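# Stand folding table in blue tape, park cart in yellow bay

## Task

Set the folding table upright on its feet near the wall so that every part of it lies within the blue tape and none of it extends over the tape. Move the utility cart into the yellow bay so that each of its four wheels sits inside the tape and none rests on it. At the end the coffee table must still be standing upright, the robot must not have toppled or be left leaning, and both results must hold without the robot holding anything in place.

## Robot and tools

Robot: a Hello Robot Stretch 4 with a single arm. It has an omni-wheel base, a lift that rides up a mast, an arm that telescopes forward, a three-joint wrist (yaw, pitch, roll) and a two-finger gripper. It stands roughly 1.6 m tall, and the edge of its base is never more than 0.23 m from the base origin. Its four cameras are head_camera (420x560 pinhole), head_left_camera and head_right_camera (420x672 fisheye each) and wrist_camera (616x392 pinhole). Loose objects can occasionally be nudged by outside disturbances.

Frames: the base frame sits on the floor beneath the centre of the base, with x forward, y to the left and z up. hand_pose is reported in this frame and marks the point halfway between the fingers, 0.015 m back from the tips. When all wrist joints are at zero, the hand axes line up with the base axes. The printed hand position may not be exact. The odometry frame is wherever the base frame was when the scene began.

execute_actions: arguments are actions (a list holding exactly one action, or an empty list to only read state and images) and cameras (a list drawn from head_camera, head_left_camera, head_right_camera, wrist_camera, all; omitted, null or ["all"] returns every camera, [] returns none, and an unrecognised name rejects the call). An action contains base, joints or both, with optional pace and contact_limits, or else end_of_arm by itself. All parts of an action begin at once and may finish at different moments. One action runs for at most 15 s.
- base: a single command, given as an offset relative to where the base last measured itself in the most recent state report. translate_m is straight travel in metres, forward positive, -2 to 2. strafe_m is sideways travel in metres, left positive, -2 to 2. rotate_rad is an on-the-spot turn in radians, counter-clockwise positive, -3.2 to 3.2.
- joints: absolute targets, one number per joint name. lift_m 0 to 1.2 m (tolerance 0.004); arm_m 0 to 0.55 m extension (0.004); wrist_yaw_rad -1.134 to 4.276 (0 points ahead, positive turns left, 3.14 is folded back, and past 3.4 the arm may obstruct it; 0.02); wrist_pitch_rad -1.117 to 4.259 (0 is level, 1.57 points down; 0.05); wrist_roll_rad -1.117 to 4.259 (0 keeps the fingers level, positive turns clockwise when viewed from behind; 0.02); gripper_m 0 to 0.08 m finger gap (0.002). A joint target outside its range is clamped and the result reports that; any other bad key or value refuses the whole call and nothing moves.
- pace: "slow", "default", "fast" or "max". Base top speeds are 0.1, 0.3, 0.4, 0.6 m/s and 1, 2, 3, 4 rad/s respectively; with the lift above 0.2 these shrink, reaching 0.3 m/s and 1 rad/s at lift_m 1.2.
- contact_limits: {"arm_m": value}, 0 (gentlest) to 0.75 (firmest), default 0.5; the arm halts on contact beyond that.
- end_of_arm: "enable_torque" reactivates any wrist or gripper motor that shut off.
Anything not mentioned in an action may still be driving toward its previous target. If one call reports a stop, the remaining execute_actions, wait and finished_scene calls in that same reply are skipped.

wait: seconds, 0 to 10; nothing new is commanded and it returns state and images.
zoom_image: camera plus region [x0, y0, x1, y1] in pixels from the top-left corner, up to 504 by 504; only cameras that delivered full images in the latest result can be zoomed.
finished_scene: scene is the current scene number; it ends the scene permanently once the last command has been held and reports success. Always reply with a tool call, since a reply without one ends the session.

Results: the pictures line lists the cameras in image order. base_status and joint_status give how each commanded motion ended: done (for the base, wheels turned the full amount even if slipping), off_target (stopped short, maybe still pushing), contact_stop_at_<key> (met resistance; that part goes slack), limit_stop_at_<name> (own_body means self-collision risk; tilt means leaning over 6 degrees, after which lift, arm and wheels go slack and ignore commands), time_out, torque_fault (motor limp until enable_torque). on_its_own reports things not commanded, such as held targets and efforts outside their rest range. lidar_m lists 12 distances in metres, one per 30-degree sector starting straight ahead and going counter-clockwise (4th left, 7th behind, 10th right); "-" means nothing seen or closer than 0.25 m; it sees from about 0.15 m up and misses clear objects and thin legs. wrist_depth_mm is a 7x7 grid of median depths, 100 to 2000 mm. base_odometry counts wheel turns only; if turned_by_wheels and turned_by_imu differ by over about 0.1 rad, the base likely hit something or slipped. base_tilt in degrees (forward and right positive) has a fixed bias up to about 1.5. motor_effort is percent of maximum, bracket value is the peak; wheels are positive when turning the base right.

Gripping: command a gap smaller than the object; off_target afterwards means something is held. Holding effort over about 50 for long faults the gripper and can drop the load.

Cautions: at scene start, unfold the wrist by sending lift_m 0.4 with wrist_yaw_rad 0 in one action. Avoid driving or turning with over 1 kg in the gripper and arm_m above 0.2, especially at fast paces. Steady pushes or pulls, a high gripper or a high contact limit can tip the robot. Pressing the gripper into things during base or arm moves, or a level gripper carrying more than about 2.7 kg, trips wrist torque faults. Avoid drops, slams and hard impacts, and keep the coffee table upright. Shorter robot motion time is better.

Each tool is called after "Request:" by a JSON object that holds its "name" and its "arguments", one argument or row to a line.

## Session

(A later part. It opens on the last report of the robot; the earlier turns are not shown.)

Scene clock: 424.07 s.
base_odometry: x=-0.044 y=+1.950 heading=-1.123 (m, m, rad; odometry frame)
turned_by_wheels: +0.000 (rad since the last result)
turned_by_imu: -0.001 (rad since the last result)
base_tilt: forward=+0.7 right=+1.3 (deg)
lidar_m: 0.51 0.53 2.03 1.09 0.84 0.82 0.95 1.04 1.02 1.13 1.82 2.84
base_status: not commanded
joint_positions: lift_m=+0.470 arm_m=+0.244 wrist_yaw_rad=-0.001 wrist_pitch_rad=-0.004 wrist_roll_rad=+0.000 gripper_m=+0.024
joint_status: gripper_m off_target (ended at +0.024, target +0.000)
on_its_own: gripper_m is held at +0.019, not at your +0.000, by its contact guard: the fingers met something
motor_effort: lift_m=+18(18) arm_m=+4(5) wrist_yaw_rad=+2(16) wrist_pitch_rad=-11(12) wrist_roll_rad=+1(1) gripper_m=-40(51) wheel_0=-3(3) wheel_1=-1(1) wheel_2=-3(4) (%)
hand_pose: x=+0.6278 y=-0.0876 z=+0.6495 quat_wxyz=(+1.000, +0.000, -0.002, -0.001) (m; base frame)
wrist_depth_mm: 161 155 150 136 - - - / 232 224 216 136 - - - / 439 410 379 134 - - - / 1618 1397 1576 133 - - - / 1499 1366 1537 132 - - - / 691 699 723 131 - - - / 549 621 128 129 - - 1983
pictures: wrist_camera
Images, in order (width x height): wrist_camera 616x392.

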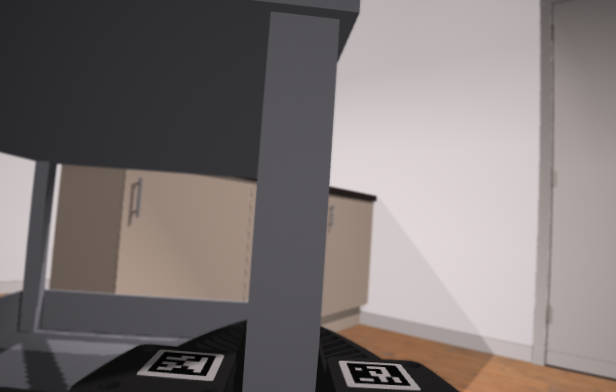

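Request:
{"name": "execute_actions", "arguments": {
  "actions": [
    {"joints":{"arm_m":0.12},"pace":"slow"}
  ],
  "cameras": []
}}

Request:
{"name": "execute_actions", "arguments": {
  "actions": [
    {"base":{"rotate_rad":0.86},"pace":"slow"}
  ],
  "cameras": ["head_camera","head_left_camera","wrist_camera"]
}}

Scene clock: 437.63 s.
base_odometry: x=-0.044 y=+1.950 heading=-1.123 (m, m, rad; odometry frame)
turned_by_wheels: +0.001 (rad since the last result)
turned_by_imu: +0.000 (rad since the last result)
base_tilt: forward=+0.7 right=+1.3 (deg)
lidar_m: 0.40 0.42 2.02 1.07 0.86 0.84 0.94 1.05 1.04 1.15 1.81 2.84
base_status: not commanded
joint_positions: lift_m=+0.470 arm_m=+0.121 wrist_yaw_rad=+0.001 wrist_pitch_rad=-0.003 wrist_roll_rad=-0.002 gripper_m=+0.023
joint_status: all done
on_its_own: gripper_m is held at +0.019, not at your +0.000, by its contact guard: the fingers met something
motor_effort: lift_m=+18(18) arm_m=-6(9) wrist_yaw_rad=-4(15) wrist_pitch_rad=-15(15) wrist_roll_rad=+6(7) gripper_m=-39(40) wheel_0=-1(3) wheel_1=+0(1) wheel_2=+2(3) (%)
hand_pose: x=+0.5048 y=-0.0872 z=+0.6491 quat_wxyz=(+1.000, -0.001, -0.001, +0.000) (m; base frame)
wrist_depth_mm: 162 155 151 137 - - - / 233 226 217 137 - - - / 449 415 377 135 - - - / - 1499 1618 134 - - - / - 1499 1661 132 - - - / 676 723 741 132 - - - / 549 609 130 130 - - -
pictures: none
No camera images: the call's "cameras" was empty. Leave "cameras" out to get every camera's image.

Scene clock: 439.77 s.
torque_fault: gripper_m switched itself off since the last result.
base_odometry: x=-0.044 y=+1.950 heading=-0.263 (m, m, rad; odometry frame)
turned_by_wheels: +0.860 (rad since the last result)
turned_by_imu: +0.868 (rad since the last result)
base_tilt: forward=+0.7 right=+1.3 (deg)
lidar_m: 0.56 1.25 0.85 0.80 0.87 1.07 1.03 1.08 1.42 2.82 0.82 0.58
base_status: done
joint_positions: lift_m=+0.470 arm_m=+0.120 wrist_yaw_rad=+0.000 wrist_pitch_rad=-0.004 wrist_roll_rad=-0.001 gripper_m=+0.080
joint_status: not commanded
on_its_own: gripper_m is off since a torque_fault, until you send "end_of_arm": "enable_torque" (your +0.000 is given up)
motor_effort: lift_m=+18(18) arm_m=-1(6) wrist_yaw_rad=+0(81) wrist_pitch_rad=-11(17) wrist_roll_rad=+3(6) gripper_m=+0(66) wheel_0=-2(18) wheel_1=-1(4) wheel_2=+0(18) (%)
hand_pose: x=+0.5037 y=-0.0875 z=+0.6494 quat_wxyz=(+1.000, +0.000, -0.002, +0.000) (m; base frame)
wrist_depth_mm: 1499 - 228 231 236 241 247 / 1537 - - 230 235 240 244 / 1576 - - 271 324 300 283 / 1576 - - 232 - 1661 683 / 1576 - - - - - 1336 / 1618 - - 676 - 1618 715 / - 122 1708 535 146 683 683
pictures: head_camera, head_left_camera, wrist_camera
Images, in order (width x height): head_camera 420x560, head_left_camera 420x672, wrist_camera 616x392.

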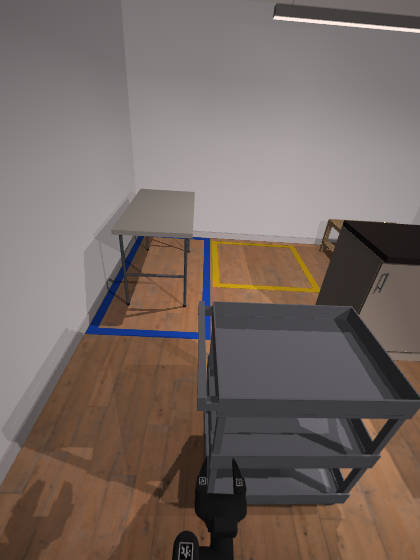

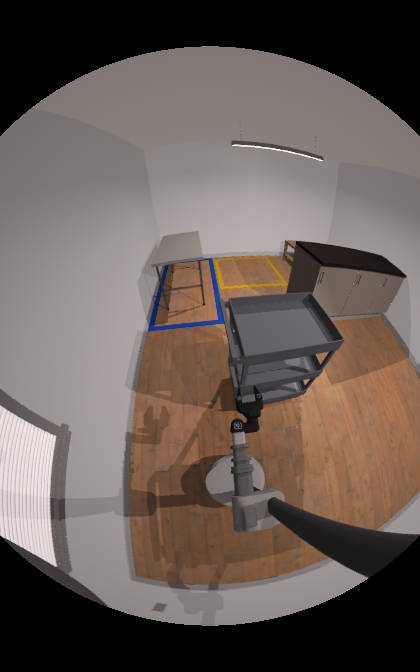

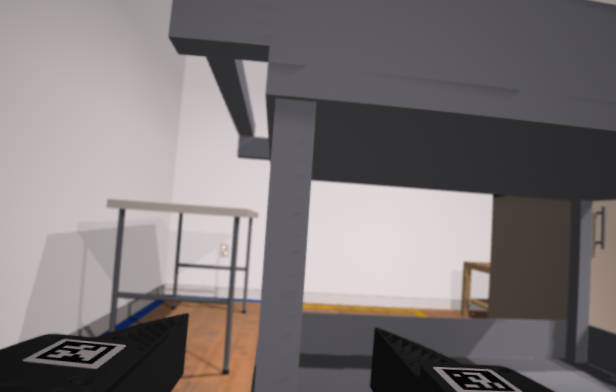

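Request:
{"name": "execute_actions", "arguments": {
  "actions": [
    {"end_of_arm":"enable_torque"}
  ],
  "cameras": []
}}

Request:
{"name": "execute_actions", "arguments": {
  "actions": [
    {"joints":{"arm_m":0.22,"gripper_m":0.08},"contact_limits":{"arm_m":0.15}}
  ],
  "cameras": ["wrist_camera"]
}}

Scene clock: 453.57 s.
base_odometry: x=-0.044 y=+1.950 heading=-0.263 (m, m, rad; odometry frame)
turned_by_wheels: +0.000 (rad since the last result)
turned_by_imu: -0.001 (rad since the last result)
base_tilt: forward=+0.7 right=+1.3 (deg)
lidar_m: 0.55 1.25 0.87 0.81 0.89 1.11 1.04 1.08 1.42 2.79 0.84 0.57
base_status: not commanded
joint_positions: lift_m=+0.470 arm_m=+0.120 wrist_yaw_rad=+0.000 wrist_pitch_rad=-0.004 wrist_roll_rad=-0.001 gripper_m=+0.080
joint_status: not commanded
end_of_arm: enable_torque: each motor that was off is on again
on_its_own: gripper_m is held at +0.080, not at your +0.000, since a torque_fault
motor_effort: lift_m=+18(18) arm_m=-1(1) wrist_yaw_rad=-1(1) wrist_pitch_rad=-10(12) wrist_roll_rad=+3(2) gripper_m=+0(0) wheel_0=-2(2) wheel_1=-1(1) wheel_2=+0(0) (%)
hand_pose: x=+0.5037 y=-0.0875 z=+0.6494 quat_wxyz=(+1.000, +0.000, -0.002, +0.000) (m; base frame)
wrist_depth_mm: 1499 - 228 232 237 241 247 / 1499 - - 230 235 239 244 / 1576 - - 271 322 298 285 / 1576 - - 233 - 1708 676 / 1618 - - - - - 1336 / 1661 - - 676 - 1661 707 / - 122 1756 539 146 683 683
pictures: none
No camera images: the call's "cameras" was empty. Leave "cameras" out to get every camera's image.

Scene clock: 454.87 s.
base_odometry: x=-0.044 y=+1.950 heading=-0.263 (m, m, rad; odometry frame)
turned_by_wheels: +0.000 (rad since the last result)
turned_by_imu: +0.000 (rad since the last result)
base_tilt: forward=+0.7 right=+1.3 (deg)
lidar_m: 0.55 1.26 0.86 0.80 0.88 1.10 1.03 1.06 1.42 2.82 0.80 0.59
base_status: not commanded
joint_positions: lift_m=+0.470 arm_m=+0.219 wrist_yaw_rad=+0.000 wrist_pitch_rad=-0.004 wrist_roll_rad=-0.001 gripper_m=+0.080
joint_status: all done
motor_effort: lift_m=+18(18) arm_m=+4(5) wrist_yaw_rad=-1(0) wrist_pitch_rad=-11(11) wrist_roll_rad=+3(3) gripper_m=+0(1) wheel_0=-2(2) wheel_1=-1(1) wheel_2=+0(0) (%)
contact_limits: arm_m 0.15
hand_pose: x=+0.6028 y=-0.0874 z=+0.6495 quat_wxyz=(+1.000, +0.000, -0.002, +0.000) (m; base frame)
wrist_depth_mm: 1537 - 303 134 141 138 - / 1537 - - 133 198 189 182 / 1537 - - 132 327 303 287 / 1576 - - 131 - 1661 1255 / 1661 - - 130 - - 1336 / 1618 - - 129 - - 1308 / - 122 1618 128 146 597 603
pictures: wrist_camera
Images, in order (width x height): wrist_camera 616x392.

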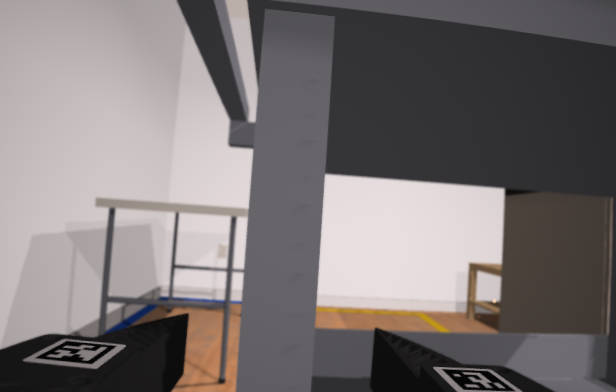

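Request:
{"name": "execute_actions", "arguments": {
  "actions": [
    {"joints":{"gripper_m":0.02}}
  ],
  "cameras": []
}}

Request:
{"name": "execute_actions", "arguments": {
  "actions": [
    {"base":{"translate_m":0.25},"pace":"slow"}
  ],
  "cameras": ["head_camera","wrist_camera"]
}}

Scene clock: 459.57 s.
base_odometry: x=-0.044 y=+1.950 heading=-0.263 (m, m, rad; odometry frame)
turned_by_wheels: +0.000 (rad since the last result)
turned_by_imu: +0.000 (rad since the last result)
base_tilt: forward=+0.7 right=+1.3 (deg)
lidar_m: 0.53 1.25 0.85 0.82 0.88 1.10 1.05 1.06 1.46 2.82 0.85 0.57
base_status: not commanded
joint_positions: lift_m=+0.470 arm_m=+0.219 wrist_yaw_rad=+0.003 wrist_pitch_rad=-0.005 wrist_roll_rad=-0.001 gripper_m=+0.024
joint_status: gripper_m off_target (ended at +0.024, target +0.020)
motor_effort: lift_m=+18(18) arm_m=+4(4) wrist_yaw_rad=-9(9) wrist_pitch_rad=-10(10) wrist_roll_rad=+2(3) gripper_m=-32(31) wheel_0=+0(2) wheel_1=-1(2) wheel_2=+1(0) (%)
hand_pose: x=+0.6031 y=-0.0868 z=+0.6496 quat_wxyz=(+1.000, +0.000, -0.002, +0.001) (m; base frame)
wrist_depth_mm: 1499 - 322 134 141 138 - / 1499 - - 133 197 188 181 / 1537 - - 132 325 301 287 / 1576 - - 131 - 1756 1229 / 1576 - - 130 - - 1336 / 1618 - - 129 - - 1336 / 1576 1921 126 127 569 591 603
pictures: none
No camera images: the call's "cameras" was empty. Leave "cameras" out to get every camera's image.

Scene clock: 463.37 s.
torque_fault: gripper_m switched itself off since the last result.
base_odometry: x=+0.198 y=+1.886 heading=-0.263 (m, m, rad; odometry frame)
turned_by_wheels: +0.000 (rad since the last result)
turned_by_imu: -0.001 (rad since the last result)
base_tilt: forward=+0.7 right=+1.3 (deg)
lidar_m: 0.50 1.27 0.91 0.81 0.87 1.22 1.29 1.32 1.81 2.80 0.59 0.51
base_status: done
joint_positions: lift_m=+0.470 arm_m=+0.219 wrist_yaw_rad=+0.000 wrist_pitch_rad=-0.005 wrist_roll_rad=-0.001 gripper_m=+0.044
joint_status: not commanded
on_its_own: gripper_m is off since a torque_fault, until you send "end_of_arm": "enable_torque" (your +0.020 is given up)
motor_effort: lift_m=+18(18) arm_m=+4(4) wrist_yaw_rad=+1(16) wrist_pitch_rad=-9(11) wrist_roll_rad=+3(4) gripper_m=+0(54) wheel_0=+2(7) wheel_1=+1(7) wheel_2=+0(5) (%)
hand_pose: x=+0.6028 y=-0.0875 z=+0.6496 quat_wxyz=(+1.000, +0.000, -0.002, +0.000) (m; base frame)
wrist_depth_mm: 1464 - - - 141 138 - / 1576 - - - 197 187 181 / 1618 - - - 325 303 287 / 1537 - - - - - 1336 / 1618 - - - - - 1308 / 1537 - - - - - 1281 / 1499 107 - 142 131 496 1205
pictures: head_camera, wrist_camera
Images, in order (width x height): head_camera 420x560, wrist_camera 616x392.

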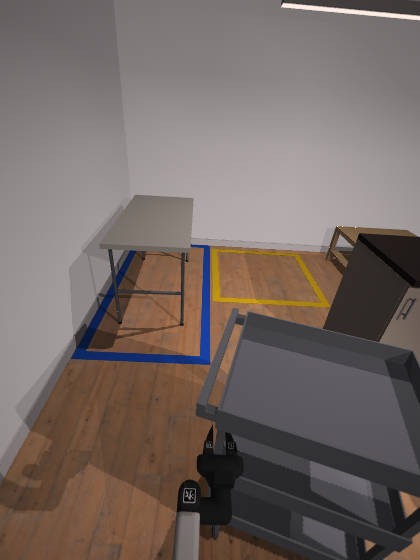

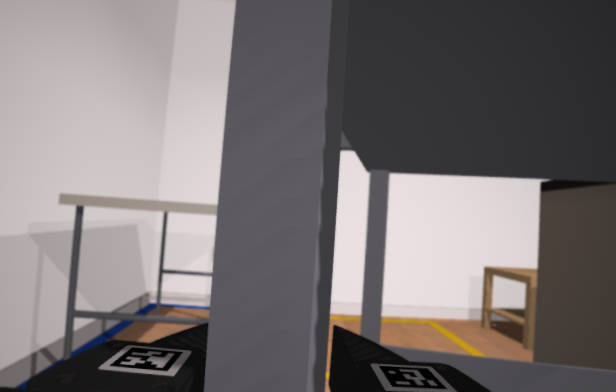

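Request:
{"name": "execute_actions", "arguments": {
  "actions": [
    {"end_of_arm":"enable_torque"}
  ],
  "cameras": []
}}

Request:
{"name": "execute_actions", "arguments": {
  "actions": [
    {"joints":{"gripper_m":0.08}}
  ],
  "cameras": []
}}

Request:
{"name": "execute_actions", "arguments": {
  "actions": [
    {"base":{"translate_m":0.2},"pace":"slow"}
  ],
  "cameras": ["head_camera","head_left_camera"]
}}

Scene clock: 480.63 s.
base_odometry: x=+0.198 y=+1.886 heading=-0.263 (m, m, rad; odometry frame)
turned_by_wheels: +0.000 (rad since the last result)
turned_by_imu: -0.001 (rad since the last result)
base_tilt: forward=+0.7 right=+1.3 (deg)
lidar_m: 0.52 1.26 0.90 0.83 0.86 1.21 1.27 1.34 1.81 2.82 0.62 0.50
base_status: not commanded
joint_positions: lift_m=+0.470 arm_m=+0.219 wrist_yaw_rad=+0.000 wrist_pitch_rad=-0.005 wrist_roll_rad=-0.001 gripper_m=+0.044
joint_status: not commanded
end_of_arm: enable_torque: each motor that was off is on again
on_its_own: gripper_m is held at +0.044, not at your +0.020, since a torque_fault
motor_effort: lift_m=+18(18) arm_m=+4(4) wrist_yaw_rad=+1(1) wrist_pitch_rad=-8(9) wrist_roll_rad=+3(2) gripper_m=-1(0) wheel_0=+2(2) wheel_1=+1(1) wheel_2=+0(0) (%)
hand_pose: x=+0.6028 y=-0.0875 z=+0.6496 quat_wxyz=(+1.000, +0.000, -0.002, +0.000) (m; base frame)
wrist_depth_mm: 1464 - - - 141 137 - / 1576 - - - 197 187 181 / 1537 - - - 327 301 286 / 1499 - - - - - 1281 / 1576 - - - - - 1308 / 1537 - - - - - 1308 / 1499 107 - 141 131 492 1205
pictures: none
No camera images: the call's "cameras" was empty. Leave "cameras" out to get every camera's image.

Scene clock: 481.67 s.
base_odometry: x=+0.198 y=+1.886 heading=-0.263 (m, m, rad; odometry frame)
turned_by_wheels: +0.000 (rad since the last result)
turned_by_imu: +0.000 (rad since the last result)
base_tilt: forward=+0.7 right=+1.3 (deg)
lidar_m: 0.51 1.25 0.90 0.82 0.87 1.20 1.25 1.33 1.80 2.82 0.59 0.51
base_status: not commanded
joint_positions: lift_m=+0.470 arm_m=+0.219 wrist_yaw_rad=+0.000 wrist_pitch_rad=-0.005 wrist_roll_rad=-0.001 gripper_m=+0.080
joint_status: all done
motor_effort: lift_m=+18(18) arm_m=+4(4) wrist_yaw_rad=+1(0) wrist_pitch_rad=-9(10) wrist_roll_rad=+2(3) gripper_m=+1(1) wheel_0=+2(2) wheel_1=+1(1) wheel_2=-1(0) (%)
hand_pose: x=+0.6028 y=-0.0875 z=+0.6496 quat_wxyz=(+1.000, +0.000, -0.002, +0.000) (m; base frame)
wrist_depth_mm: 1499 - - - 141 138 - / 1537 - - - 198 187 181 / 1576 - - - 325 303 286 / 1576 - - - - - 1281 / 1537 - - - - - 1336 / 1537 - - - - - 1308 / - 122 1576 1983 146 488 1205
pictures: none
No camera images: the call's "cameras" was empty. Leave "cameras" out to get every camera's image.

Scene clock: 484.93 s.
base_odometry: x=+0.391 y=+1.834 heading=-0.262 (m, m, rad; odometry frame)
turned_by_wheels: +0.000 (rad since the last result)
turned_by_imu: -0.001 (rad since the last result)
base_tilt: forward=+0.7 right=+1.3 (deg)
lidar_m: 0.48 1.28 0.90 0.85 0.89 1.22 1.50 1.54 2.08 2.82 0.47 0.46
base_status: done
joint_positions: lift_m=+0.470 arm_m=+0.219 wrist_yaw_rad=-0.001 wrist_pitch_rad=-0.005 wrist_roll_rad=-0.001 gripper_m=+0.080
joint_status: not commanded
motor_effort: lift_m=+18(18) arm_m=+4(4) wrist_yaw_rad=+1(8) wrist_pitch_rad=-9(8) wrist_roll_rad=+3(3) gripper_m=+2(1) wheel_0=+2(8) wheel_1=+2(3) wheel_2=-3(10) (%)
hand_pose: x=+0.6028 y=-0.0876 z=+0.6496 quat_wxyz=(+1.000, +0.000, -0.003, +0.000) (m; base frame)
wrist_depth_mm: 1464 - - 144 141 137 - / 1537 - - - 197 188 181 / 1576 - - - - 303 286 / 1499 - - - - - - / 1661 - - - - - - / 1576 - - - - - - / - 107 - 1983 146 - -
pictures: head_camera, head_left_camera
Images, in order (width x height): head_camera 420x560, head_left_camera 420x672.

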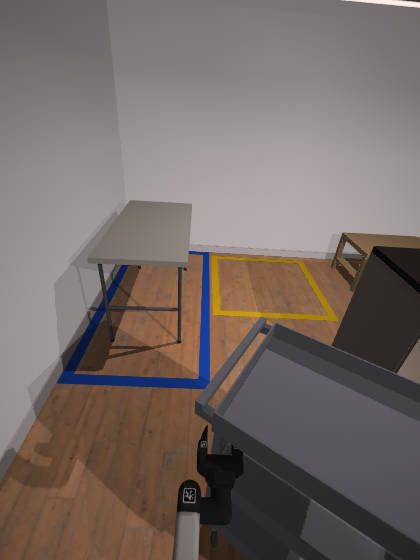

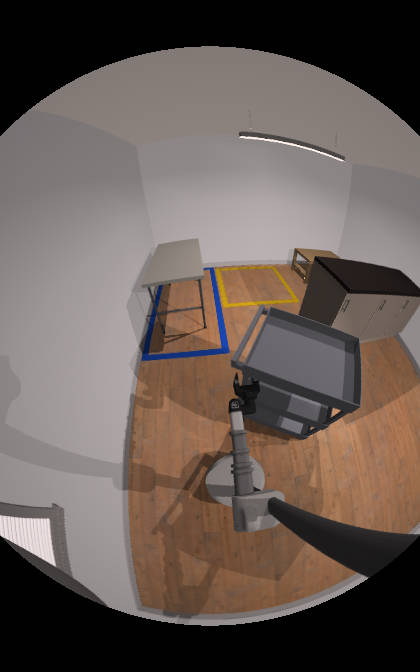

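Request:
{"name": "execute_actions", "arguments": {
  "actions": [
    {"base":{"translate_m":0.2},"pace":"slow"}
  ],
  "cameras": ["head_camera"]
}}

Request:
{"name": "execute_actions", "arguments": {
  "actions": [
    {"base":{"strafe_m":-0.1},"pace":"slow"}
  ],
  "cameras": ["head_camera","head_left_camera"]
}}

Scene clock: 494.37 s.
base_odometry: x=+0.584 y=+1.782 heading=-0.262 (m, m, rad; odometry frame)
turned_by_wheels: +0.000 (rad since the last result)
turned_by_imu: -0.001 (rad since the last result)
base_tilt: forward=+0.7 right=+1.3 (deg)
lidar_m: 0.49 1.29 0.92 0.86 0.90 1.23 1.69 1.76 2.35 0.40 0.35 0.36
base_status: done
joint_positions: lift_m=+0.470 arm_m=+0.219 wrist_yaw_rad=-0.001 wrist_pitch_rad=-0.005 wrist_roll_rad=-0.001 gripper_m=+0.080
joint_status: not commanded
motor_effort: lift_m=+18(18) arm_m=+4(4) wrist_yaw_rad=+1(0) wrist_pitch_rad=-9(7) wrist_roll_rad=+2(3) gripper_m=+1(2) wheel_0=+4(3) wheel_1=+0(3) wheel_2=-1(9) (%)
hand_pose: x=+0.6028 y=-0.0876 z=+0.6496 quat_wxyz=(+1.000, +0.000, -0.003, +0.000) (m; base frame)
wrist_depth_mm: 1499 - - - 140 137 - / 1537 - - - - 187 181 / 1576 - - - - - 286 / 1537 - - - - - - / 1618 - - - - - - / 1708 - - - - - - / - 107 - 1921 146 - -
pictures: head_camera
Images, in order (width x height): head_camera 420x560.

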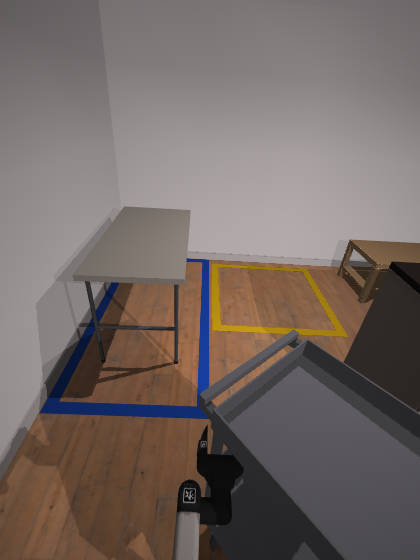

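Scene clock: 496.50 s.
base_odometry: x=+0.558 y=+1.685 heading=-0.262 (m, m, rad; odometry frame)
turned_by_wheels: +0.001 (rad since the last result)
turned_by_imu: +0.001 (rad since the last result)
base_tilt: forward=+0.7 right=+1.3 (deg)
lidar_m: 0.48 1.41 1.01 0.95 1.02 1.37 1.69 1.74 2.37 0.42 0.36 0.37
base_status: done
joint_positions: lift_m=+0.470 arm_m=+0.219 wrist_yaw_rad=+0.004 wrist_pitch_rad=-0.005 wrist_roll_rad=-0.001 gripper_m=+0.080
joint_status: not commanded
motor_effort: lift_m=+18(18) arm_m=+3(4) wrist_yaw_rad=-12(28) wrist_pitch_rad=-7(7) wrist_roll_rad=+3(3) gripper_m=+0(1) wheel_0=+5(16) wheel_1=+0(7) wheel_2=+4(7) (%)
hand_pose: x=+0.6034 y=-0.0865 z=+0.6495 quat_wxyz=(+1.000, +0.000, -0.002, +0.002) (m; base frame)
wrist_depth_mm: 1661 - - 152 141 137 - / 1661 - - - - 187 181 / 1708 - - - - - 287 / 1661 - - - - - - / 1808 - - - - - - / 1808 - - - - - - / - - - 1921 146 - 1921
pictures: head_camera, head_left_camera
Images, in order (width x height): head_camera 420x560, head_left_camera 420x672.

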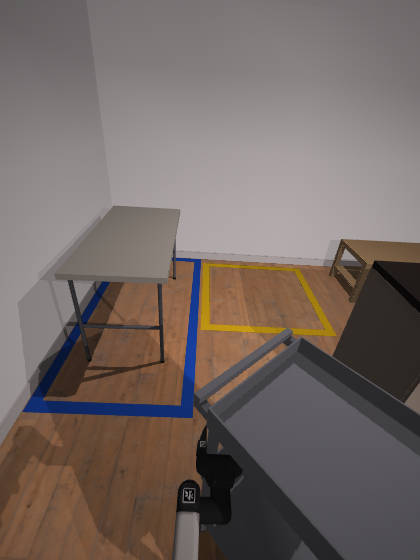

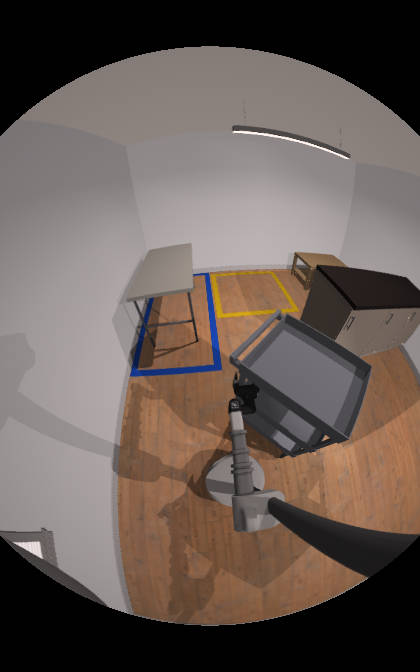

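Request:
{"name": "execute_actions", "arguments": {
  "actions": [
    {"joints":{"arm_m":0.54},"pace":"slow","contact_limits":{"arm_m":0.3}}
  ],
  "cameras": ["head_camera","head_left_camera"]
}}

Scene clock: 506.93 s.
base_odometry: x=+0.558 y=+1.685 heading=-0.264 (m, m, rad; odometry frame)
turned_by_wheels: -0.002 (rad since the last result)
turned_by_imu: -0.004 (rad since the last result)
base_tilt: forward=+0.7 right=+1.3 (deg)
lidar_m: 0.58 1.40 1.02 0.95 0.99 1.35 1.69 1.75 2.37 2.71 0.42 0.32
base_status: not commanded
joint_positions: lift_m=+0.470 arm_m=+0.539 wrist_yaw_rad=-0.007 wrist_pitch_rad=-0.005 wrist_roll_rad=+0.000 gripper_m=+0.080
joint_status: all done
on_its_own: wrist_yaw_rad is at rest, and its effort (+19) is outside its rest range (-13 to +13)
motor_effort: lift_m=+18(18) arm_m=+5(11) wrist_yaw_rad=+19(28) wrist_pitch_rad=-6(8) wrist_roll_rad=+2(2) gripper_m=+0(0) wheel_0=-6(6) wheel_1=-3(3) wheel_2=-7(8) (%)
contact_limits: arm_m 0.3
hand_pose: x=+0.9220 y=-0.0889 z=+0.6495 quat_wxyz=(+1.000, +0.000, -0.002, -0.004) (m; base frame)
wrist_depth_mm: 1708 - - - - - - / 1708 - - - - - - / 1808 - - - - - - / 1537 - - - - - - / 1756 - - - - - - / 1708 - - - - - - / - 122 1863 1921 - - 1983
pictures: head_camera, head_left_camera
Images, in order (width x height): head_camera 420x560, head_left_camera 420x672.

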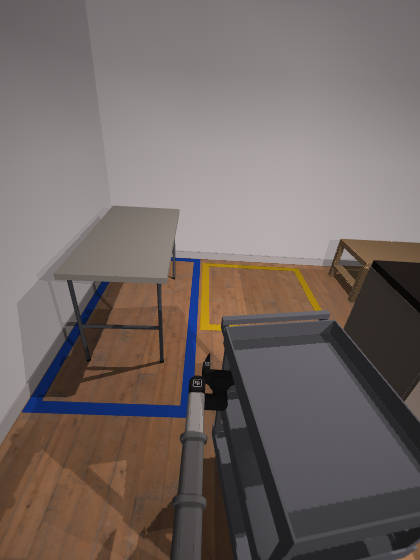

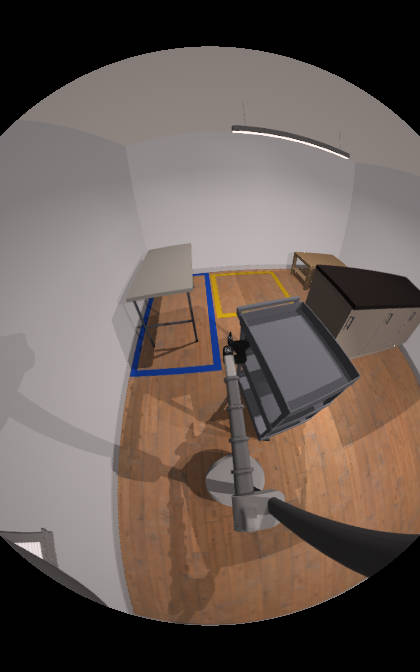

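Request:
{"name": "execute_actions", "arguments": {
  "actions": [
    {"base":{"strafe_m":0.07},"pace":"slow"}
  ],
  "cameras": []
}}

Request:
{"name": "execute_actions", "arguments": {
  "actions": [
    {"base":{"translate_m":-0.3},"joints":{"arm_m":0,"gripper_m":0.04}}
  ],
  "cameras": []
}}

Request:
{"name": "execute_actions", "arguments": {
  "actions": [
    {"joints":{"wrist_yaw_rad":3.0,"lift_m":0.45}}
  ],
  "cameras": []
}}

Request:
{"name": "execute_actions", "arguments": {
  "actions": [
    {"base":{"strafe_m":-0.42},"joints":{"lift_m":0.15}}
  ],
  "cameras": ["head_camera","head_left_camera"]
}}

Scene clock: 521.63 s.
base_odometry: x=+0.576 y=+1.753 heading=-0.264 (m, m, rad; odometry frame)
turned_by_wheels: -0.001 (rad since the last result)
turned_by_imu: -0.002 (rad since the last result)
base_tilt: forward=+0.7 right=+1.3 (deg)
lidar_m: 0.61 1.32 0.93 0.88 0.93 1.26 1.69 1.73 2.36 2.79 0.41 0.37
base_status: done
joint_positions: lift_m=+0.470 arm_m=+0.539 wrist_yaw_rad=-0.001 wrist_pitch_rad=-0.005 wrist_roll_rad=+0.000 gripper_m=+0.080
joint_status: not commanded
motor_effort: lift_m=+18(18) arm_m=+4(5) wrist_yaw_rad=+3(24) wrist_pitch_rad=-8(10) wrist_roll_rad=+3(3) gripper_m=+0(0) wheel_0=-6(18) wheel_1=-2(2) wheel_2=-2(9) (%)
hand_pose: x=+0.9228 y=-0.0877 z=+0.6495 quat_wxyz=(+1.000, +0.000, -0.002, -0.001) (m; base frame)
wrist_depth_mm: 1618 - - - - - - / 1576 - - - - - - / 1661 - - - - - - / 1499 - - - - - - / 1708 - - - - - - / 1756 - - - - - - / - 122 1756 1921 - - -
pictures: none
No camera images: the call's "cameras" was empty. Leave "cameras" out to get every camera's image.

Scene clock: 524.27 s.
base_odometry: x=+0.287 y=+1.831 heading=-0.265 (m, m, rad; odometry frame)
turned_by_wheels: +0.000 (rad since the last result)
turned_by_imu: +0.000 (rad since the last result)
base_tilt: forward=+0.7 right=+1.3 (deg)
lidar_m: 0.78 1.31 0.93 0.88 0.93 1.21 1.39 1.44 1.94 2.78 1.63 0.63
base_status: done
joint_positions: lift_m=+0.470 arm_m=+0.001 wrist_yaw_rad=+0.000 wrist_pitch_rad=-0.005 wrist_roll_rad=+0.000 gripper_m=+0.040
joint_status: all done
motor_effort: lift_m=+18(18) arm_m=-4(8) wrist_yaw_rad=+0(5) wrist_pitch_rad=-11(9) wrist_roll_rad=+2(2) gripper_m=-2(7) wheel_0=-2(9) wheel_1=+1(8) wheel_2=-1(8) (%)
hand_pose: x=+0.3847 y=-0.0875 z=+0.6495 quat_wxyz=(+1.000, +0.000, -0.002, +0.000) (m; base frame)
wrist_depth_mm: 1537 - - - - - - / 1618 - - - - 394 - / 1618 - - - 508 387 413 / 1661 - - - 891 455 668 / 1618 - - - - 1499 1281 / 1661 - - 946 1025 831 1205 / 1618 124 159 891 133 621 683
pictures: none
No camera images: the call's "cameras" was empty. Leave "cameras" out to get every camera's image.

Scene clock: 526.60 s.
base_odometry: x=+0.287 y=+1.831 heading=-0.265 (m, m, rad; odometry frame)
turned_by_wheels: +0.000 (rad since the last result)
turned_by_imu: +0.000 (rad since the last result)
base_tilt: forward=+0.7 right=+1.3 (deg)
lidar_m: 0.79 1.32 0.93 0.88 0.89 1.22 1.40 1.43 1.93 2.79 1.60 0.62
base_status: not commanded
joint_positions: lift_m=+0.450 arm_m=+0.001 wrist_yaw_rad=+2.999 wrist_pitch_rad=-0.005 wrist_roll_rad=+0.000 gripper_m=+0.040
joint_status: all done
motor_effort: lift_m=+17(16) arm_m=-4(4) wrist_yaw_rad=+0(7) wrist_pitch_rad=-7(10) wrist_roll_rad=+3(3) gripper_m=-2(2) wheel_0=-2(2) wheel_1=+1(1) wheel_2=-2(1) (%)
hand_pose: x=-0.0262 y=+0.1167 z=+0.6295 quat_wxyz=(+0.071, +0.002, +0.000, +0.997) (m; base frame)
wrist_depth_mm: 141 232 1576 1661 1756 1336 1008 / 113 146 1576 1661 1756 1308 1008 / 119 146 1576 1618 1756 1281 991 / 138 186 1576 1618 1708 1281 960 / 1397 1464 1537 1618 1661 1281 960 / 1397 1464 1499 1618 1618 1229 946 / 1366 124 158 1499 132 1205 917
pictures: none
No camera images: the call's "cameras" was empty. Leave "cameras" out to get every camera's image.

Scene clock: 529.33 s.
base_odometry: x=+0.177 y=+1.426 heading=-0.264 (m, m, rad; odometry frame)
turned_by_wheels: +0.000 (rad since the last result)
turned_by_imu: +0.001 (rad since the last result)
base_tilt: forward=+0.7 right=+1.3 (deg)
lidar_m: 0.58 0.62 1.36 1.30 1.33 1.48 1.36 1.43 1.93 2.37 1.62 0.72
base_status: done
joint_positions: lift_m=+0.150 arm_m=+0.001 wrist_yaw_rad=+3.000 wrist_pitch_rad=-0.005 wrist_roll_rad=+0.000 gripper_m=+0.040
joint_status: all done
motor_effort: lift_m=+18(18) arm_m=-4(4) wrist_yaw_rad=-1(1) wrist_pitch_rad=-11(9) wrist_roll_rad=+2(2) gripper_m=-2(2) wheel_0=+0(11) wheel_1=+2(6) wheel_2=+0(1) (%)
hand_pose: x=-0.0262 y=+0.1166 z=+0.3295 quat_wxyz=(+0.071, +0.002, +0.000, +0.997) (m; base frame)
wrist_depth_mm: 141 233 1576 1661 1756 1863 1537 / 113 146 1537 1661 1756 1863 1537 / 119 146 1537 1661 1756 1863 1499 / 137 186 1537 1661 1708 1708 1464 / 1366 1464 1537 1618 1618 1708 1464 / 1336 1430 1499 1576 1661 1708 1430 / 976 124 159 991 133 1205 1229
pictures: head_camera, head_left_camera
Images, in order (width x height): head_camera 420x560, head_left_camera 420x672.

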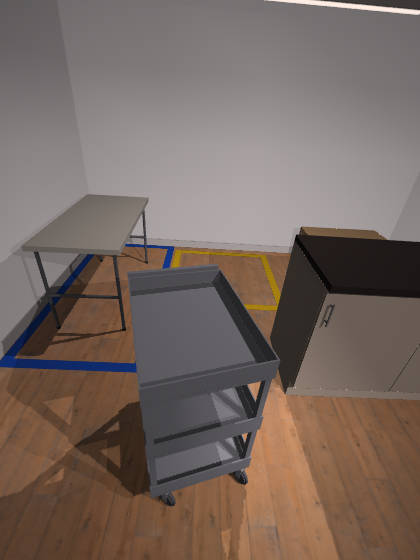

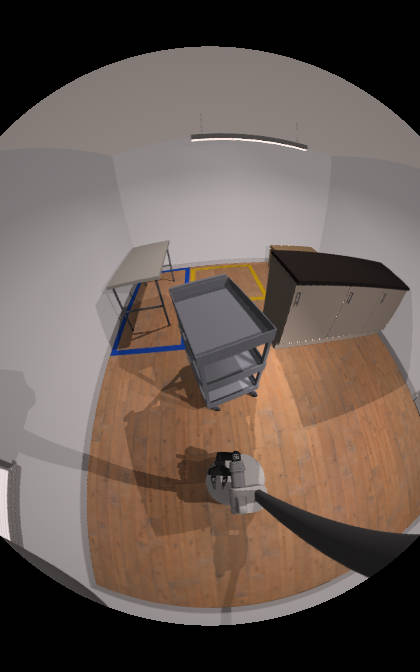

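Request:
{"name": "execute_actions", "arguments": {
  "actions": [
    {"base":{"translate_m":0.5},"pace":"slow"}
  ],
  "cameras": ["head_camera","head_left_camera"]
}}

Scene clock: 540.37 s.
base_odometry: x=+0.659 y=+1.295 heading=-0.264 (m, m, rad; odometry frame)
turned_by_wheels: +0.000 (rad since the last result)
turned_by_imu: -0.003 (rad since the last result)
base_tilt: forward=+0.7 right=+1.3 (deg)
lidar_m: 0.25 0.25 0.25 1.32 1.37 1.87 1.89 1.95 2.48 2.38 0.87 0.25
base_status: done
joint_positions: lift_m=+0.150 arm_m=+0.001 wrist_yaw_rad=+3.000 wrist_pitch_rad=-0.005 wrist_roll_rad=+0.000 gripper_m=+0.040
joint_status: not commanded
motor_effort: lift_m=+18(18) arm_m=-4(4) wrist_yaw_rad=-1(0) wrist_pitch_rad=-8(9) wrist_roll_rad=+2(2) gripper_m=-2(2) wheel_0=+3(7) wheel_1=+1(4) wheel_2=-2(9) (%)
hand_pose: x=-0.0262 y=+0.1166 z=+0.3295 quat_wxyz=(+0.071, +0.002, +0.000, +0.997) (m; base frame)
wrist_depth_mm: 142 232 - - - - 1576 / 116 146 - - - - 1537 / 119 146 - - - - 1464 / 137 186 - - - 1921 1464 / 1921 1921 - - - 1983 1430 / 1430 1537 1618 1808 1921 1808 1430 / 976 124 159 976 133 1205 1205
pictures: head_camera, head_left_camera
Images, in order (width x height): head_camera 420x560, head_left_camera 420x672.

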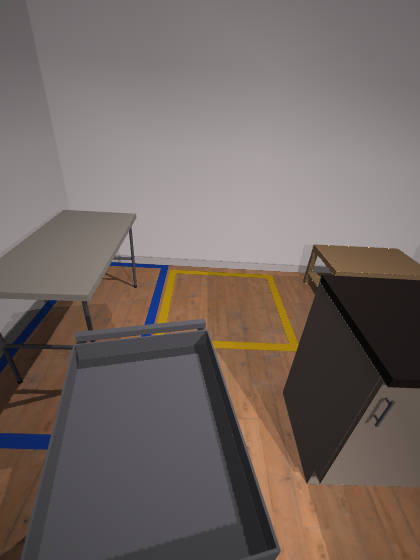

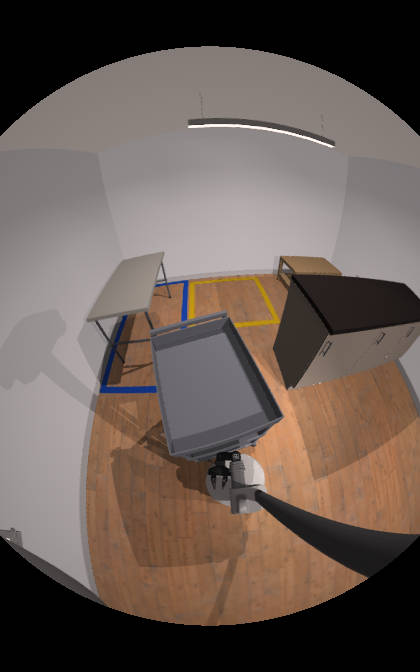

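Request:
{"name": "execute_actions", "arguments": {
  "actions": [
    {"base":{"translate_m":-0.08}}
  ],
  "cameras": []
}}

Request:
{"name": "execute_actions", "arguments": {
  "actions": [
    {"base":{"strafe_m":0.17}}
  ],
  "cameras": []
}}

Request:
{"name": "execute_actions", "arguments": {
  "actions": [
    {"base":{"translate_m":0.18},"pace":"slow"}
  ],
  "cameras": ["head_camera","head_left_camera"]
}}

Scene clock: 548.33 s.
base_odometry: x=+0.582 y=+1.316 heading=-0.264 (m, m, rad; odometry frame)
turned_by_wheels: +0.000 (rad since the last result)
turned_by_imu: -0.001 (rad since the last result)
base_tilt: forward=+0.7 right=+1.3 (deg)
lidar_m: 0.25 0.26 0.32 1.31 1.36 1.86 1.82 1.88 2.50 2.38 0.99 0.32
base_status: done
joint_positions: lift_m=+0.150 arm_m=+0.001 wrist_yaw_rad=+3.000 wrist_pitch_rad=-0.005 wrist_roll_rad=+0.000 gripper_m=+0.040
joint_status: not commanded
motor_effort: lift_m=+18(18) arm_m=-4(4) wrist_yaw_rad=+0(1) wrist_pitch_rad=-10(9) wrist_roll_rad=+2(2) gripper_m=-1(2) wheel_0=-1(7) wheel_1=-1(6) wheel_2=+0(5) (%)
hand_pose: x=-0.0262 y=+0.1166 z=+0.3295 quat_wxyz=(+0.071, +0.002, +0.000, +0.997) (m; base frame)
wrist_depth_mm: 142 231 - - - - 1537 / 116 146 - - - - 1499 / 119 146 1921 - - - 1464 / 137 185 1921 - - 1983 1499 / 1756 1863 1921 - - 1921 1430 / 1430 1576 1708 1808 1921 1756 1464 / 991 124 158 976 133 1205 1255
pictures: none
No camera images: the call's "cameras" was empty. Leave "cameras" out to get every camera's image.

Scene clock: 550.17 s.
base_odometry: x=+0.627 y=+1.480 heading=-0.265 (m, m, rad; odometry frame)
turned_by_wheels: +0.000 (rad since the last result)
turned_by_imu: -0.001 (rad since the last result)
base_tilt: forward=+0.7 right=+1.3 (deg)
lidar_m: 0.25 0.25 1.21 1.14 1.19 1.58 1.80 1.89 2.52 2.56 0.48 0.26
base_status: done
joint_positions: lift_m=+0.150 arm_m=+0.001 wrist_yaw_rad=+3.000 wrist_pitch_rad=-0.005 wrist_roll_rad=+0.000 gripper_m=+0.040
joint_status: not commanded
motor_effort: lift_m=+18(18) arm_m=-4(4) wrist_yaw_rad=+0(0) wrist_pitch_rad=-12(9) wrist_roll_rad=+2(3) gripper_m=-2(2) wheel_0=-1(7) wheel_1=-2(2) wheel_2=+1(0) (%)
hand_pose: x=-0.0262 y=+0.1166 z=+0.3295 quat_wxyz=(+0.071, +0.002, +0.000, +0.997) (m; base frame)
wrist_depth_mm: 142 231 1983 - - 1756 1308 / 116 146 1983 - - 1756 1336 / 119 146 1921 - - 1756 1281 / 137 185 1921 - - 1708 1255 / 1756 1863 1983 - - 1661 1281 / 1464 1537 1661 1808 1921 1618 1281 / 976 123 158 991 133 1205 1182
pictures: none
No camera images: the call's "cameras" was empty. Leave "cameras" out to get every camera's image.

Scene clock: 553.27 s.
base_odometry: x=+0.800 y=+1.434 heading=-0.264 (m, m, rad; odometry frame)
turned_by_wheels: +0.001 (rad since the last result)
turned_by_imu: +0.002 (rad since the last result)
base_tilt: forward=+0.6 right=+1.4 (deg)
lidar_m: 0.25 0.25 1.23 1.16 1.20 1.58 1.99 2.07 2.66 2.20 0.92 0.26
base_status: done
joint_positions: lift_m=+0.150 arm_m=+0.000 wrist_yaw_rad=+3.006 wrist_pitch_rad=-0.004 wrist_roll_rad=+0.000 gripper_m=+0.040
joint_status: not commanded
on_its_own: wrist_yaw_rad is at rest, and its effort (-18) is outside its rest range (-13 to +13)
motor_effort: lift_m=+18(18) arm_m=+0(4) wrist_yaw_rad=-18(36) wrist_pitch_rad=-12(8) wrist_roll_rad=+2(2) gripper_m=-2(2) wheel_0=+15(23) wheel_1=+4(10) wheel_2=-6(10) (%)
hand_pose: x=-0.0277 y=+0.1154 z=+0.3295 quat_wxyz=(+0.068, +0.002, +0.000, +0.998) (m; base frame)
wrist_depth_mm: 141 226 - - - 1808 1366 / 114 145 - - - 1756 1336 / 119 144 - - - 1756 1308 / 136 181 - - - 1756 1281 / 1921 - - - - 1756 1308 / 1430 1576 1708 1863 1983 1576 1281 / 976 124 158 991 133 1205 1182
pictures: head_camera, head_left_camera
Images, in order (width x height): head_camera 420x560, head_left_camera 420x672.

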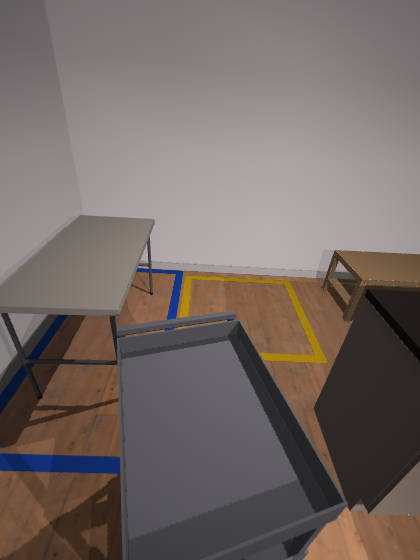

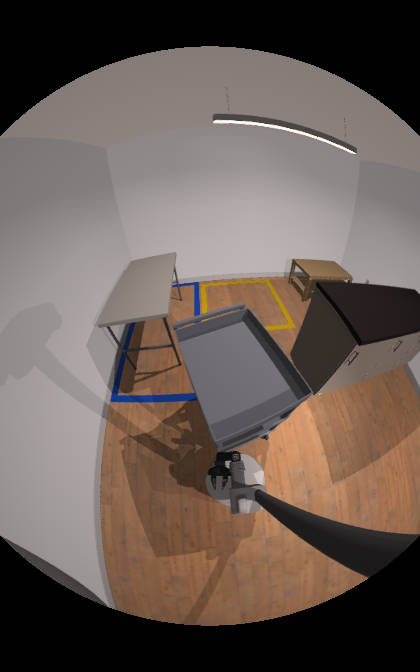

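Request:
{"name": "execute_actions", "arguments": {
  "actions": [
    {"base":{"translate_m":-0.4},"joints":{"lift_m":0.47}}
  ],
  "cameras": []
}}

Request:
{"name": "execute_actions", "arguments": {
  "actions": [
    {"joints":{"wrist_yaw_rad":0,"gripper_m":0.08}}
  ],
  "cameras": ["head_camera","wrist_camera"]
}}

Scene clock: 563.90 s.
base_odometry: x=+0.414 y=+1.538 heading=-0.264 (m, m, rad; odometry frame)
turned_by_wheels: +0.000 (rad since the last result)
turned_by_imu: +0.000 (rad since the last result)
base_tilt: forward=+0.7 right=+1.3 (deg)
lidar_m: 0.60 1.53 1.18 1.13 1.16 1.57 1.59 1.65 2.21 2.53 1.31 0.69
base_status: done
joint_positions: lift_m=+0.470 arm_m=+0.000 wrist_yaw_rad=+3.000 wrist_pitch_rad=-0.004 wrist_roll_rad=+0.000 gripper_m=+0.040
joint_status: all done
motor_effort: lift_m=+26(26) arm_m=+0(0) wrist_yaw_rad=-2(18) wrist_pitch_rad=-8(9) wrist_roll_rad=+2(2) gripper_m=-2(2) wheel_0=+0(13) wheel_1=+1(9) wheel_2=+0(3) (%)
hand_pose: x=-0.0271 y=+0.1165 z=+0.6488 quat_wxyz=(+0.071, +0.002, +0.000, +0.998) (m; base frame)
wrist_depth_mm: 141 231 1756 1921 1983 1808 1336 / 116 145 1708 1863 1921 1756 1308 / 119 146 1756 1863 1921 1756 1308 / 137 186 1756 1808 1921 1708 1255 / 1576 1618 1708 1756 1863 1661 1281 / 1576 1618 1708 1808 1921 1661 1255 / 1576 124 158 1708 132 1537 1229
pictures: none
No camera images: the call's "cameras" was empty. Leave "cameras" out to get every camera's image.

Scene clock: 566.23 s.
base_odometry: x=+0.414 y=+1.538 heading=-0.264 (m, m, rad; odometry frame)
turned_by_wheels: +0.000 (rad since the last result)
turned_by_imu: +0.000 (rad since the last result)
base_tilt: forward=+0.7 right=+1.3 (deg)
lidar_m: 0.59 1.53 1.19 1.14 1.19 1.59 1.59 1.62 2.22 2.53 1.31 0.69
base_status: not commanded
joint_positions: lift_m=+0.470 arm_m=+0.000 wrist_yaw_rad=+0.001 wrist_pitch_rad=-0.004 wrist_roll_rad=+0.000 gripper_m=+0.080
joint_status: all done
motor_effort: lift_m=+25(25) arm_m=+0(0) wrist_yaw_rad=-2(8) wrist_pitch_rad=-11(12) wrist_roll_rad=+2(2) gripper_m=+1(8) wheel_0=+0(0) wheel_1=+1(1) wheel_2=+0(0) (%)
hand_pose: x=+0.3839 y=-0.0873 z=+0.6488 quat_wxyz=(+1.000, +0.000, -0.002, +0.000) (m; base frame)
wrist_depth_mm: 1921 - - - - - - / 1983 389 413 462 - - - / - 392 418 449 488 - - / - 1281 - 1098 - 1182 960 / - 946 - - - 1182 931 / - 809 960 946 - 1138 931 / - 122 421 445 146 1060 904
pictures: head_camera, wrist_camera
Images, in order (width x height): head_camera 420x560, wrist_camera 616x392.

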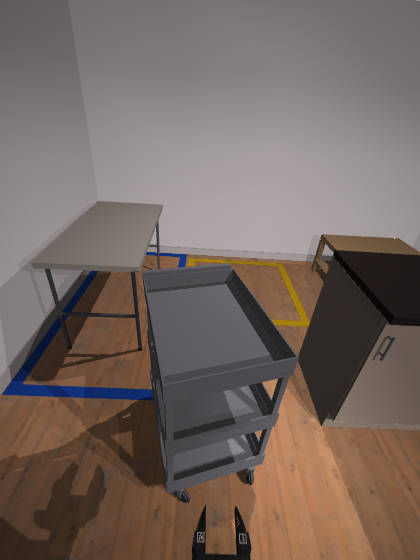

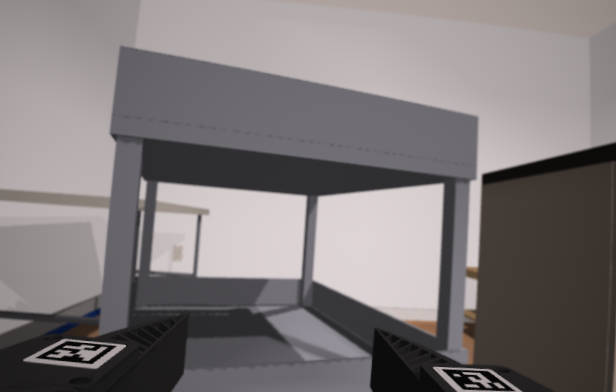

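Request:
{"name": "execute_actions", "arguments": {
  "actions": [
    {"joints":{"gripper_m":0.0,"arm_m":0.27},"contact_limits":{"arm_m":0.15}}
  ],
  "cameras": []
}}

Request:
{"name": "execute_actions", "arguments": {
  "actions": [
    {"base":{"strafe_m":0.27},"pace":"slow"}
  ],
  "cameras": ["head_camera","wrist_camera"]
}}

Scene clock: 577.20 s.
base_odometry: x=+0.414 y=+1.538 heading=-0.264 (m, m, rad; odometry frame)
turned_by_wheels: +0.000 (rad since the last result)
turned_by_imu: -0.001 (rad since the last result)
base_tilt: forward=+0.7 right=+1.3 (deg)
lidar_m: 0.60 1.52 1.21 1.14 1.18 1.58 1.58 1.64 2.23 2.53 1.35 0.70
base_status: not commanded
joint_positions: lift_m=+0.470 arm_m=+0.269 wrist_yaw_rad=+0.000 wrist_pitch_rad=-0.005 wrist_roll_rad=+0.000 gripper_m=+0.000
joint_status: all done
motor_effort: lift_m=+25(26) arm_m=+4(4) wrist_yaw_rad=-1(3) wrist_pitch_rad=-10(11) wrist_roll_rad=+3(3) gripper_m=-2(2) wheel_0=+0(0) wheel_1=+1(1) wheel_2=+0(0) (%)
contact_limits: arm_m 0.15
hand_pose: x=+0.6528 y=-0.0874 z=+0.6489 quat_wxyz=(+1.000, +0.000, -0.002, +0.000) (m; base frame)
wrist_depth_mm: 162 156 159 169 185 205 223 / 234 226 219 209 200 208 222 / 525 413 382 357 329 307 290 / 1983 - - - - - 960 / - - - - - - 960 / 1863 691 759 788 - - 946 / 492 591 120 126 521 - 917
pictures: none
No camera images: the call's "cameras" was empty. Leave "cameras" out to get every camera's image.

Scene clock: 581.03 s.
base_odometry: x=+0.484 y=+1.798 heading=-0.264 (m, m, rad; odometry frame)
turned_by_wheels: +0.000 (rad since the last result)
turned_by_imu: -0.002 (rad since the last result)
base_tilt: forward=+0.7 right=+1.4 (deg)
lidar_m: 0.62 1.27 0.91 0.86 0.91 1.22 1.59 1.63 2.24 2.83 1.37 0.67
base_status: done
joint_positions: lift_m=+0.470 arm_m=+0.269 wrist_yaw_rad=-0.002 wrist_pitch_rad=-0.005 wrist_roll_rad=+0.000 gripper_m=+0.000
joint_status: not commanded
motor_effort: lift_m=+25(26) arm_m=+4(4) wrist_yaw_rad=+6(18) wrist_pitch_rad=-9(10) wrist_roll_rad=+2(3) gripper_m=-1(2) wheel_0=-2(9) wheel_1=+1(9) wheel_2=+0(2) (%)
hand_pose: x=+0.6527 y=-0.0879 z=+0.6489 quat_wxyz=(+1.000, +0.000, -0.002, -0.001) (m; base frame)
wrist_depth_mm: 1499 - 161 161 167 175 181 / 1576 - - 191 200 190 182 / 1576 - - 343 330 306 290 / 1576 - 159 - - - - / 1661 - 158 - - - - / 1708 - 156 768 820 - - / 1537 1708 120 127 668 615 554
pictures: head_camera, wrist_camera
Images, in order (width x height): head_camera 420x560, wrist_camera 616x392.

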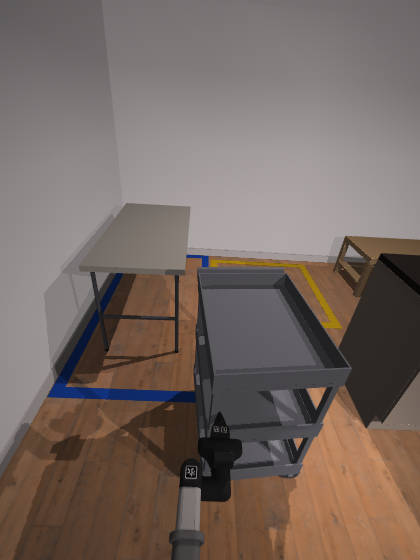

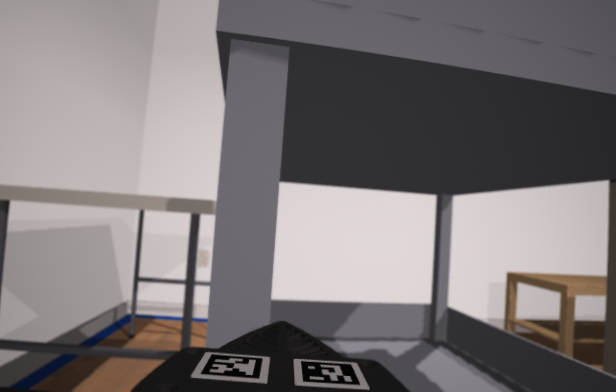

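Request:
{"name": "execute_actions", "arguments": {
  "actions": [
    {"base":{"strafe_m":-0.03},"pace":"slow"}
  ],
  "cameras": []
}}

Request:
{"name": "execute_actions", "arguments": {
  "actions": [
    {"joints":{"arm_m":0.36},"contact_limits":{"arm_m":0.15}}
  ],
  "cameras": ["wrist_camera"]
}}

Request:
{"name": "execute_actions", "arguments": {
  "actions": [
    {"base":{"strafe_m":0.15},"pace":"slow"}
  ],
  "cameras": ["head_camera","wrist_camera"]
}}

Scene clock: 589.03 s.
base_odometry: x=+0.476 y=+1.770 heading=-0.263 (m, m, rad; odometry frame)
turned_by_wheels: +0.000 (rad since the last result)
turned_by_imu: +0.000 (rad since the last result)
base_tilt: forward=+0.6 right=+1.3 (deg)
lidar_m: 0.62 1.30 0.94 0.89 0.95 1.31 1.59 1.66 2.23 2.79 1.37 0.67
base_status: done
joint_positions: lift_m=+0.470 arm_m=+0.269 wrist_yaw_rad=+0.000 wrist_pitch_rad=-0.005 wrist_roll_rad=+0.000 gripper_m=+0.000
joint_status: not commanded
motor_effort: lift_m=+25(26) arm_m=+4(4) wrist_yaw_rad=+0(6) wrist_pitch_rad=-11(9) wrist_roll_rad=+2(2) gripper_m=-1(1) wheel_0=+3(6) wheel_1=+0(1) wheel_2=+0(1) (%)
hand_pose: x=+0.6529 y=-0.0875 z=+0.6489 quat_wxyz=(+1.000, +0.000, -0.002, +0.000) (m; base frame)
wrist_depth_mm: 1576 - 160 165 171 179 185 / 1618 - 166 209 200 190 186 / 1661 - 289 355 330 306 290 / 1618 976 676 - - - - / 1756 - 741 - - - - / 1708 - 723 788 809 - - / 1537 991 119 127 668 597 -
pictures: none
No camera images: the call's "cameras" was empty. Leave "cameras" out to get every camera's image.

Scene clock: 590.27 s.
base_odometry: x=+0.476 y=+1.770 heading=-0.263 (m, m, rad; odometry frame)
turned_by_wheels: +0.000 (rad since the last result)
turned_by_imu: +0.000 (rad since the last result)
base_tilt: forward=+0.7 right=+1.3 (deg)
lidar_m: 0.64 1.33 0.96 0.89 0.94 1.30 1.58 1.62 2.23 2.78 1.35 0.67
base_status: not commanded
joint_positions: lift_m=+0.470 arm_m=+0.359 wrist_yaw_rad=+0.000 wrist_pitch_rad=-0.005 wrist_roll_rad=+0.000 gripper_m=+0.000
joint_status: all done
motor_effort: lift_m=+25(25) arm_m=+5(9) wrist_yaw_rad=+0(0) wrist_pitch_rad=-7(10) wrist_roll_rad=+2(3) gripper_m=-1(1) wheel_0=+3(3) wheel_1=+1(1) wheel_2=+0(0) (%)
contact_limits: arm_m 0.15
hand_pose: x=+0.7427 y=-0.0875 z=+0.6490 quat_wxyz=(+1.000, +0.000, -0.002, +0.000) (m; base frame)
wrist_depth_mm: - - 152 148 143 139 - / - 225 218 210 200 191 185 / - - 387 355 330 306 290 / - - - - - 715 - / - - - - - - - / - - 668 - - - - / - 1661 119 126 668 603 1921
pictures: wrist_camera
Images, in order (width x height): wrist_camera 616x392.

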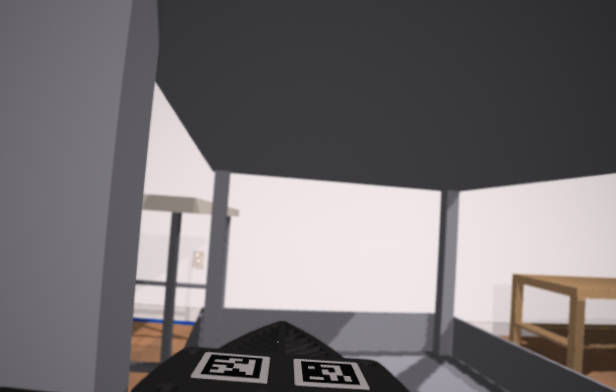

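Scene clock: 592.90 s.
base_odometry: x=+0.515 y=+1.914 heading=-0.263 (m, m, rad; odometry frame)
turned_by_wheels: +0.000 (rad since the last result)
turned_by_imu: -0.002 (rad since the last result)
base_tilt: forward=+0.7 right=+1.3 (deg)
lidar_m: 0.66 1.12 0.79 0.73 0.79 1.06 1.59 1.67 2.20 2.94 1.47 0.68
base_status: done
joint_positions: lift_m=+0.470 arm_m=+0.360 wrist_yaw_rad=-0.002 wrist_pitch_rad=-0.005 wrist_roll_rad=+0.000 gripper_m=+0.000
joint_status: not commanded
motor_effort: lift_m=+25(25) arm_m=+3(5) wrist_yaw_rad=+4(8) wrist_pitch_rad=-9(7) wrist_roll_rad=+2(3) gripper_m=-1(1) wheel_0=-3(12) wheel_1=+1(8) wheel_2=+0(0) (%)
hand_pose: x=+0.7429 y=-0.0879 z=+0.6489 quat_wxyz=(+1.000, +0.000, -0.002, -0.001) (m; base frame)
wrist_depth_mm: 1366 1661 119 148 143 139 - / 1366 114 123 210 200 190 184 / 1430 113 128 357 330 307 291 / 1397 112 132 - - - - / 1464 110 931 - - - - / 1499 109 931 - - - - / 1366 108 108 127 668 668 597
pictures: head_camera, wrist_camera
Images, in order (width x height): head_camera 420x560, wrist_camera 616x392.

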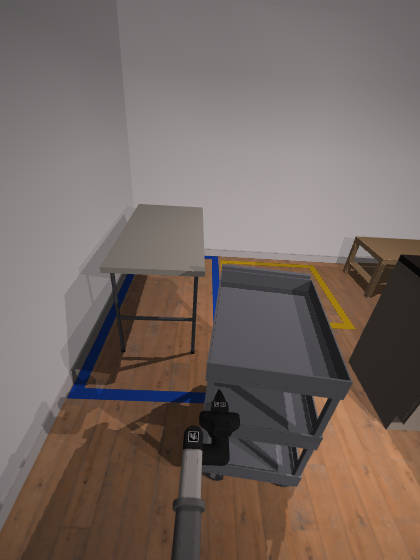

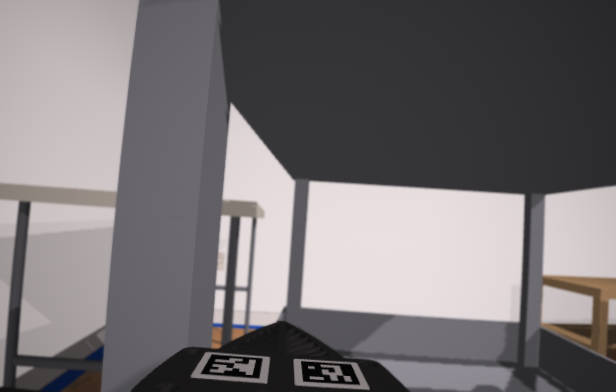

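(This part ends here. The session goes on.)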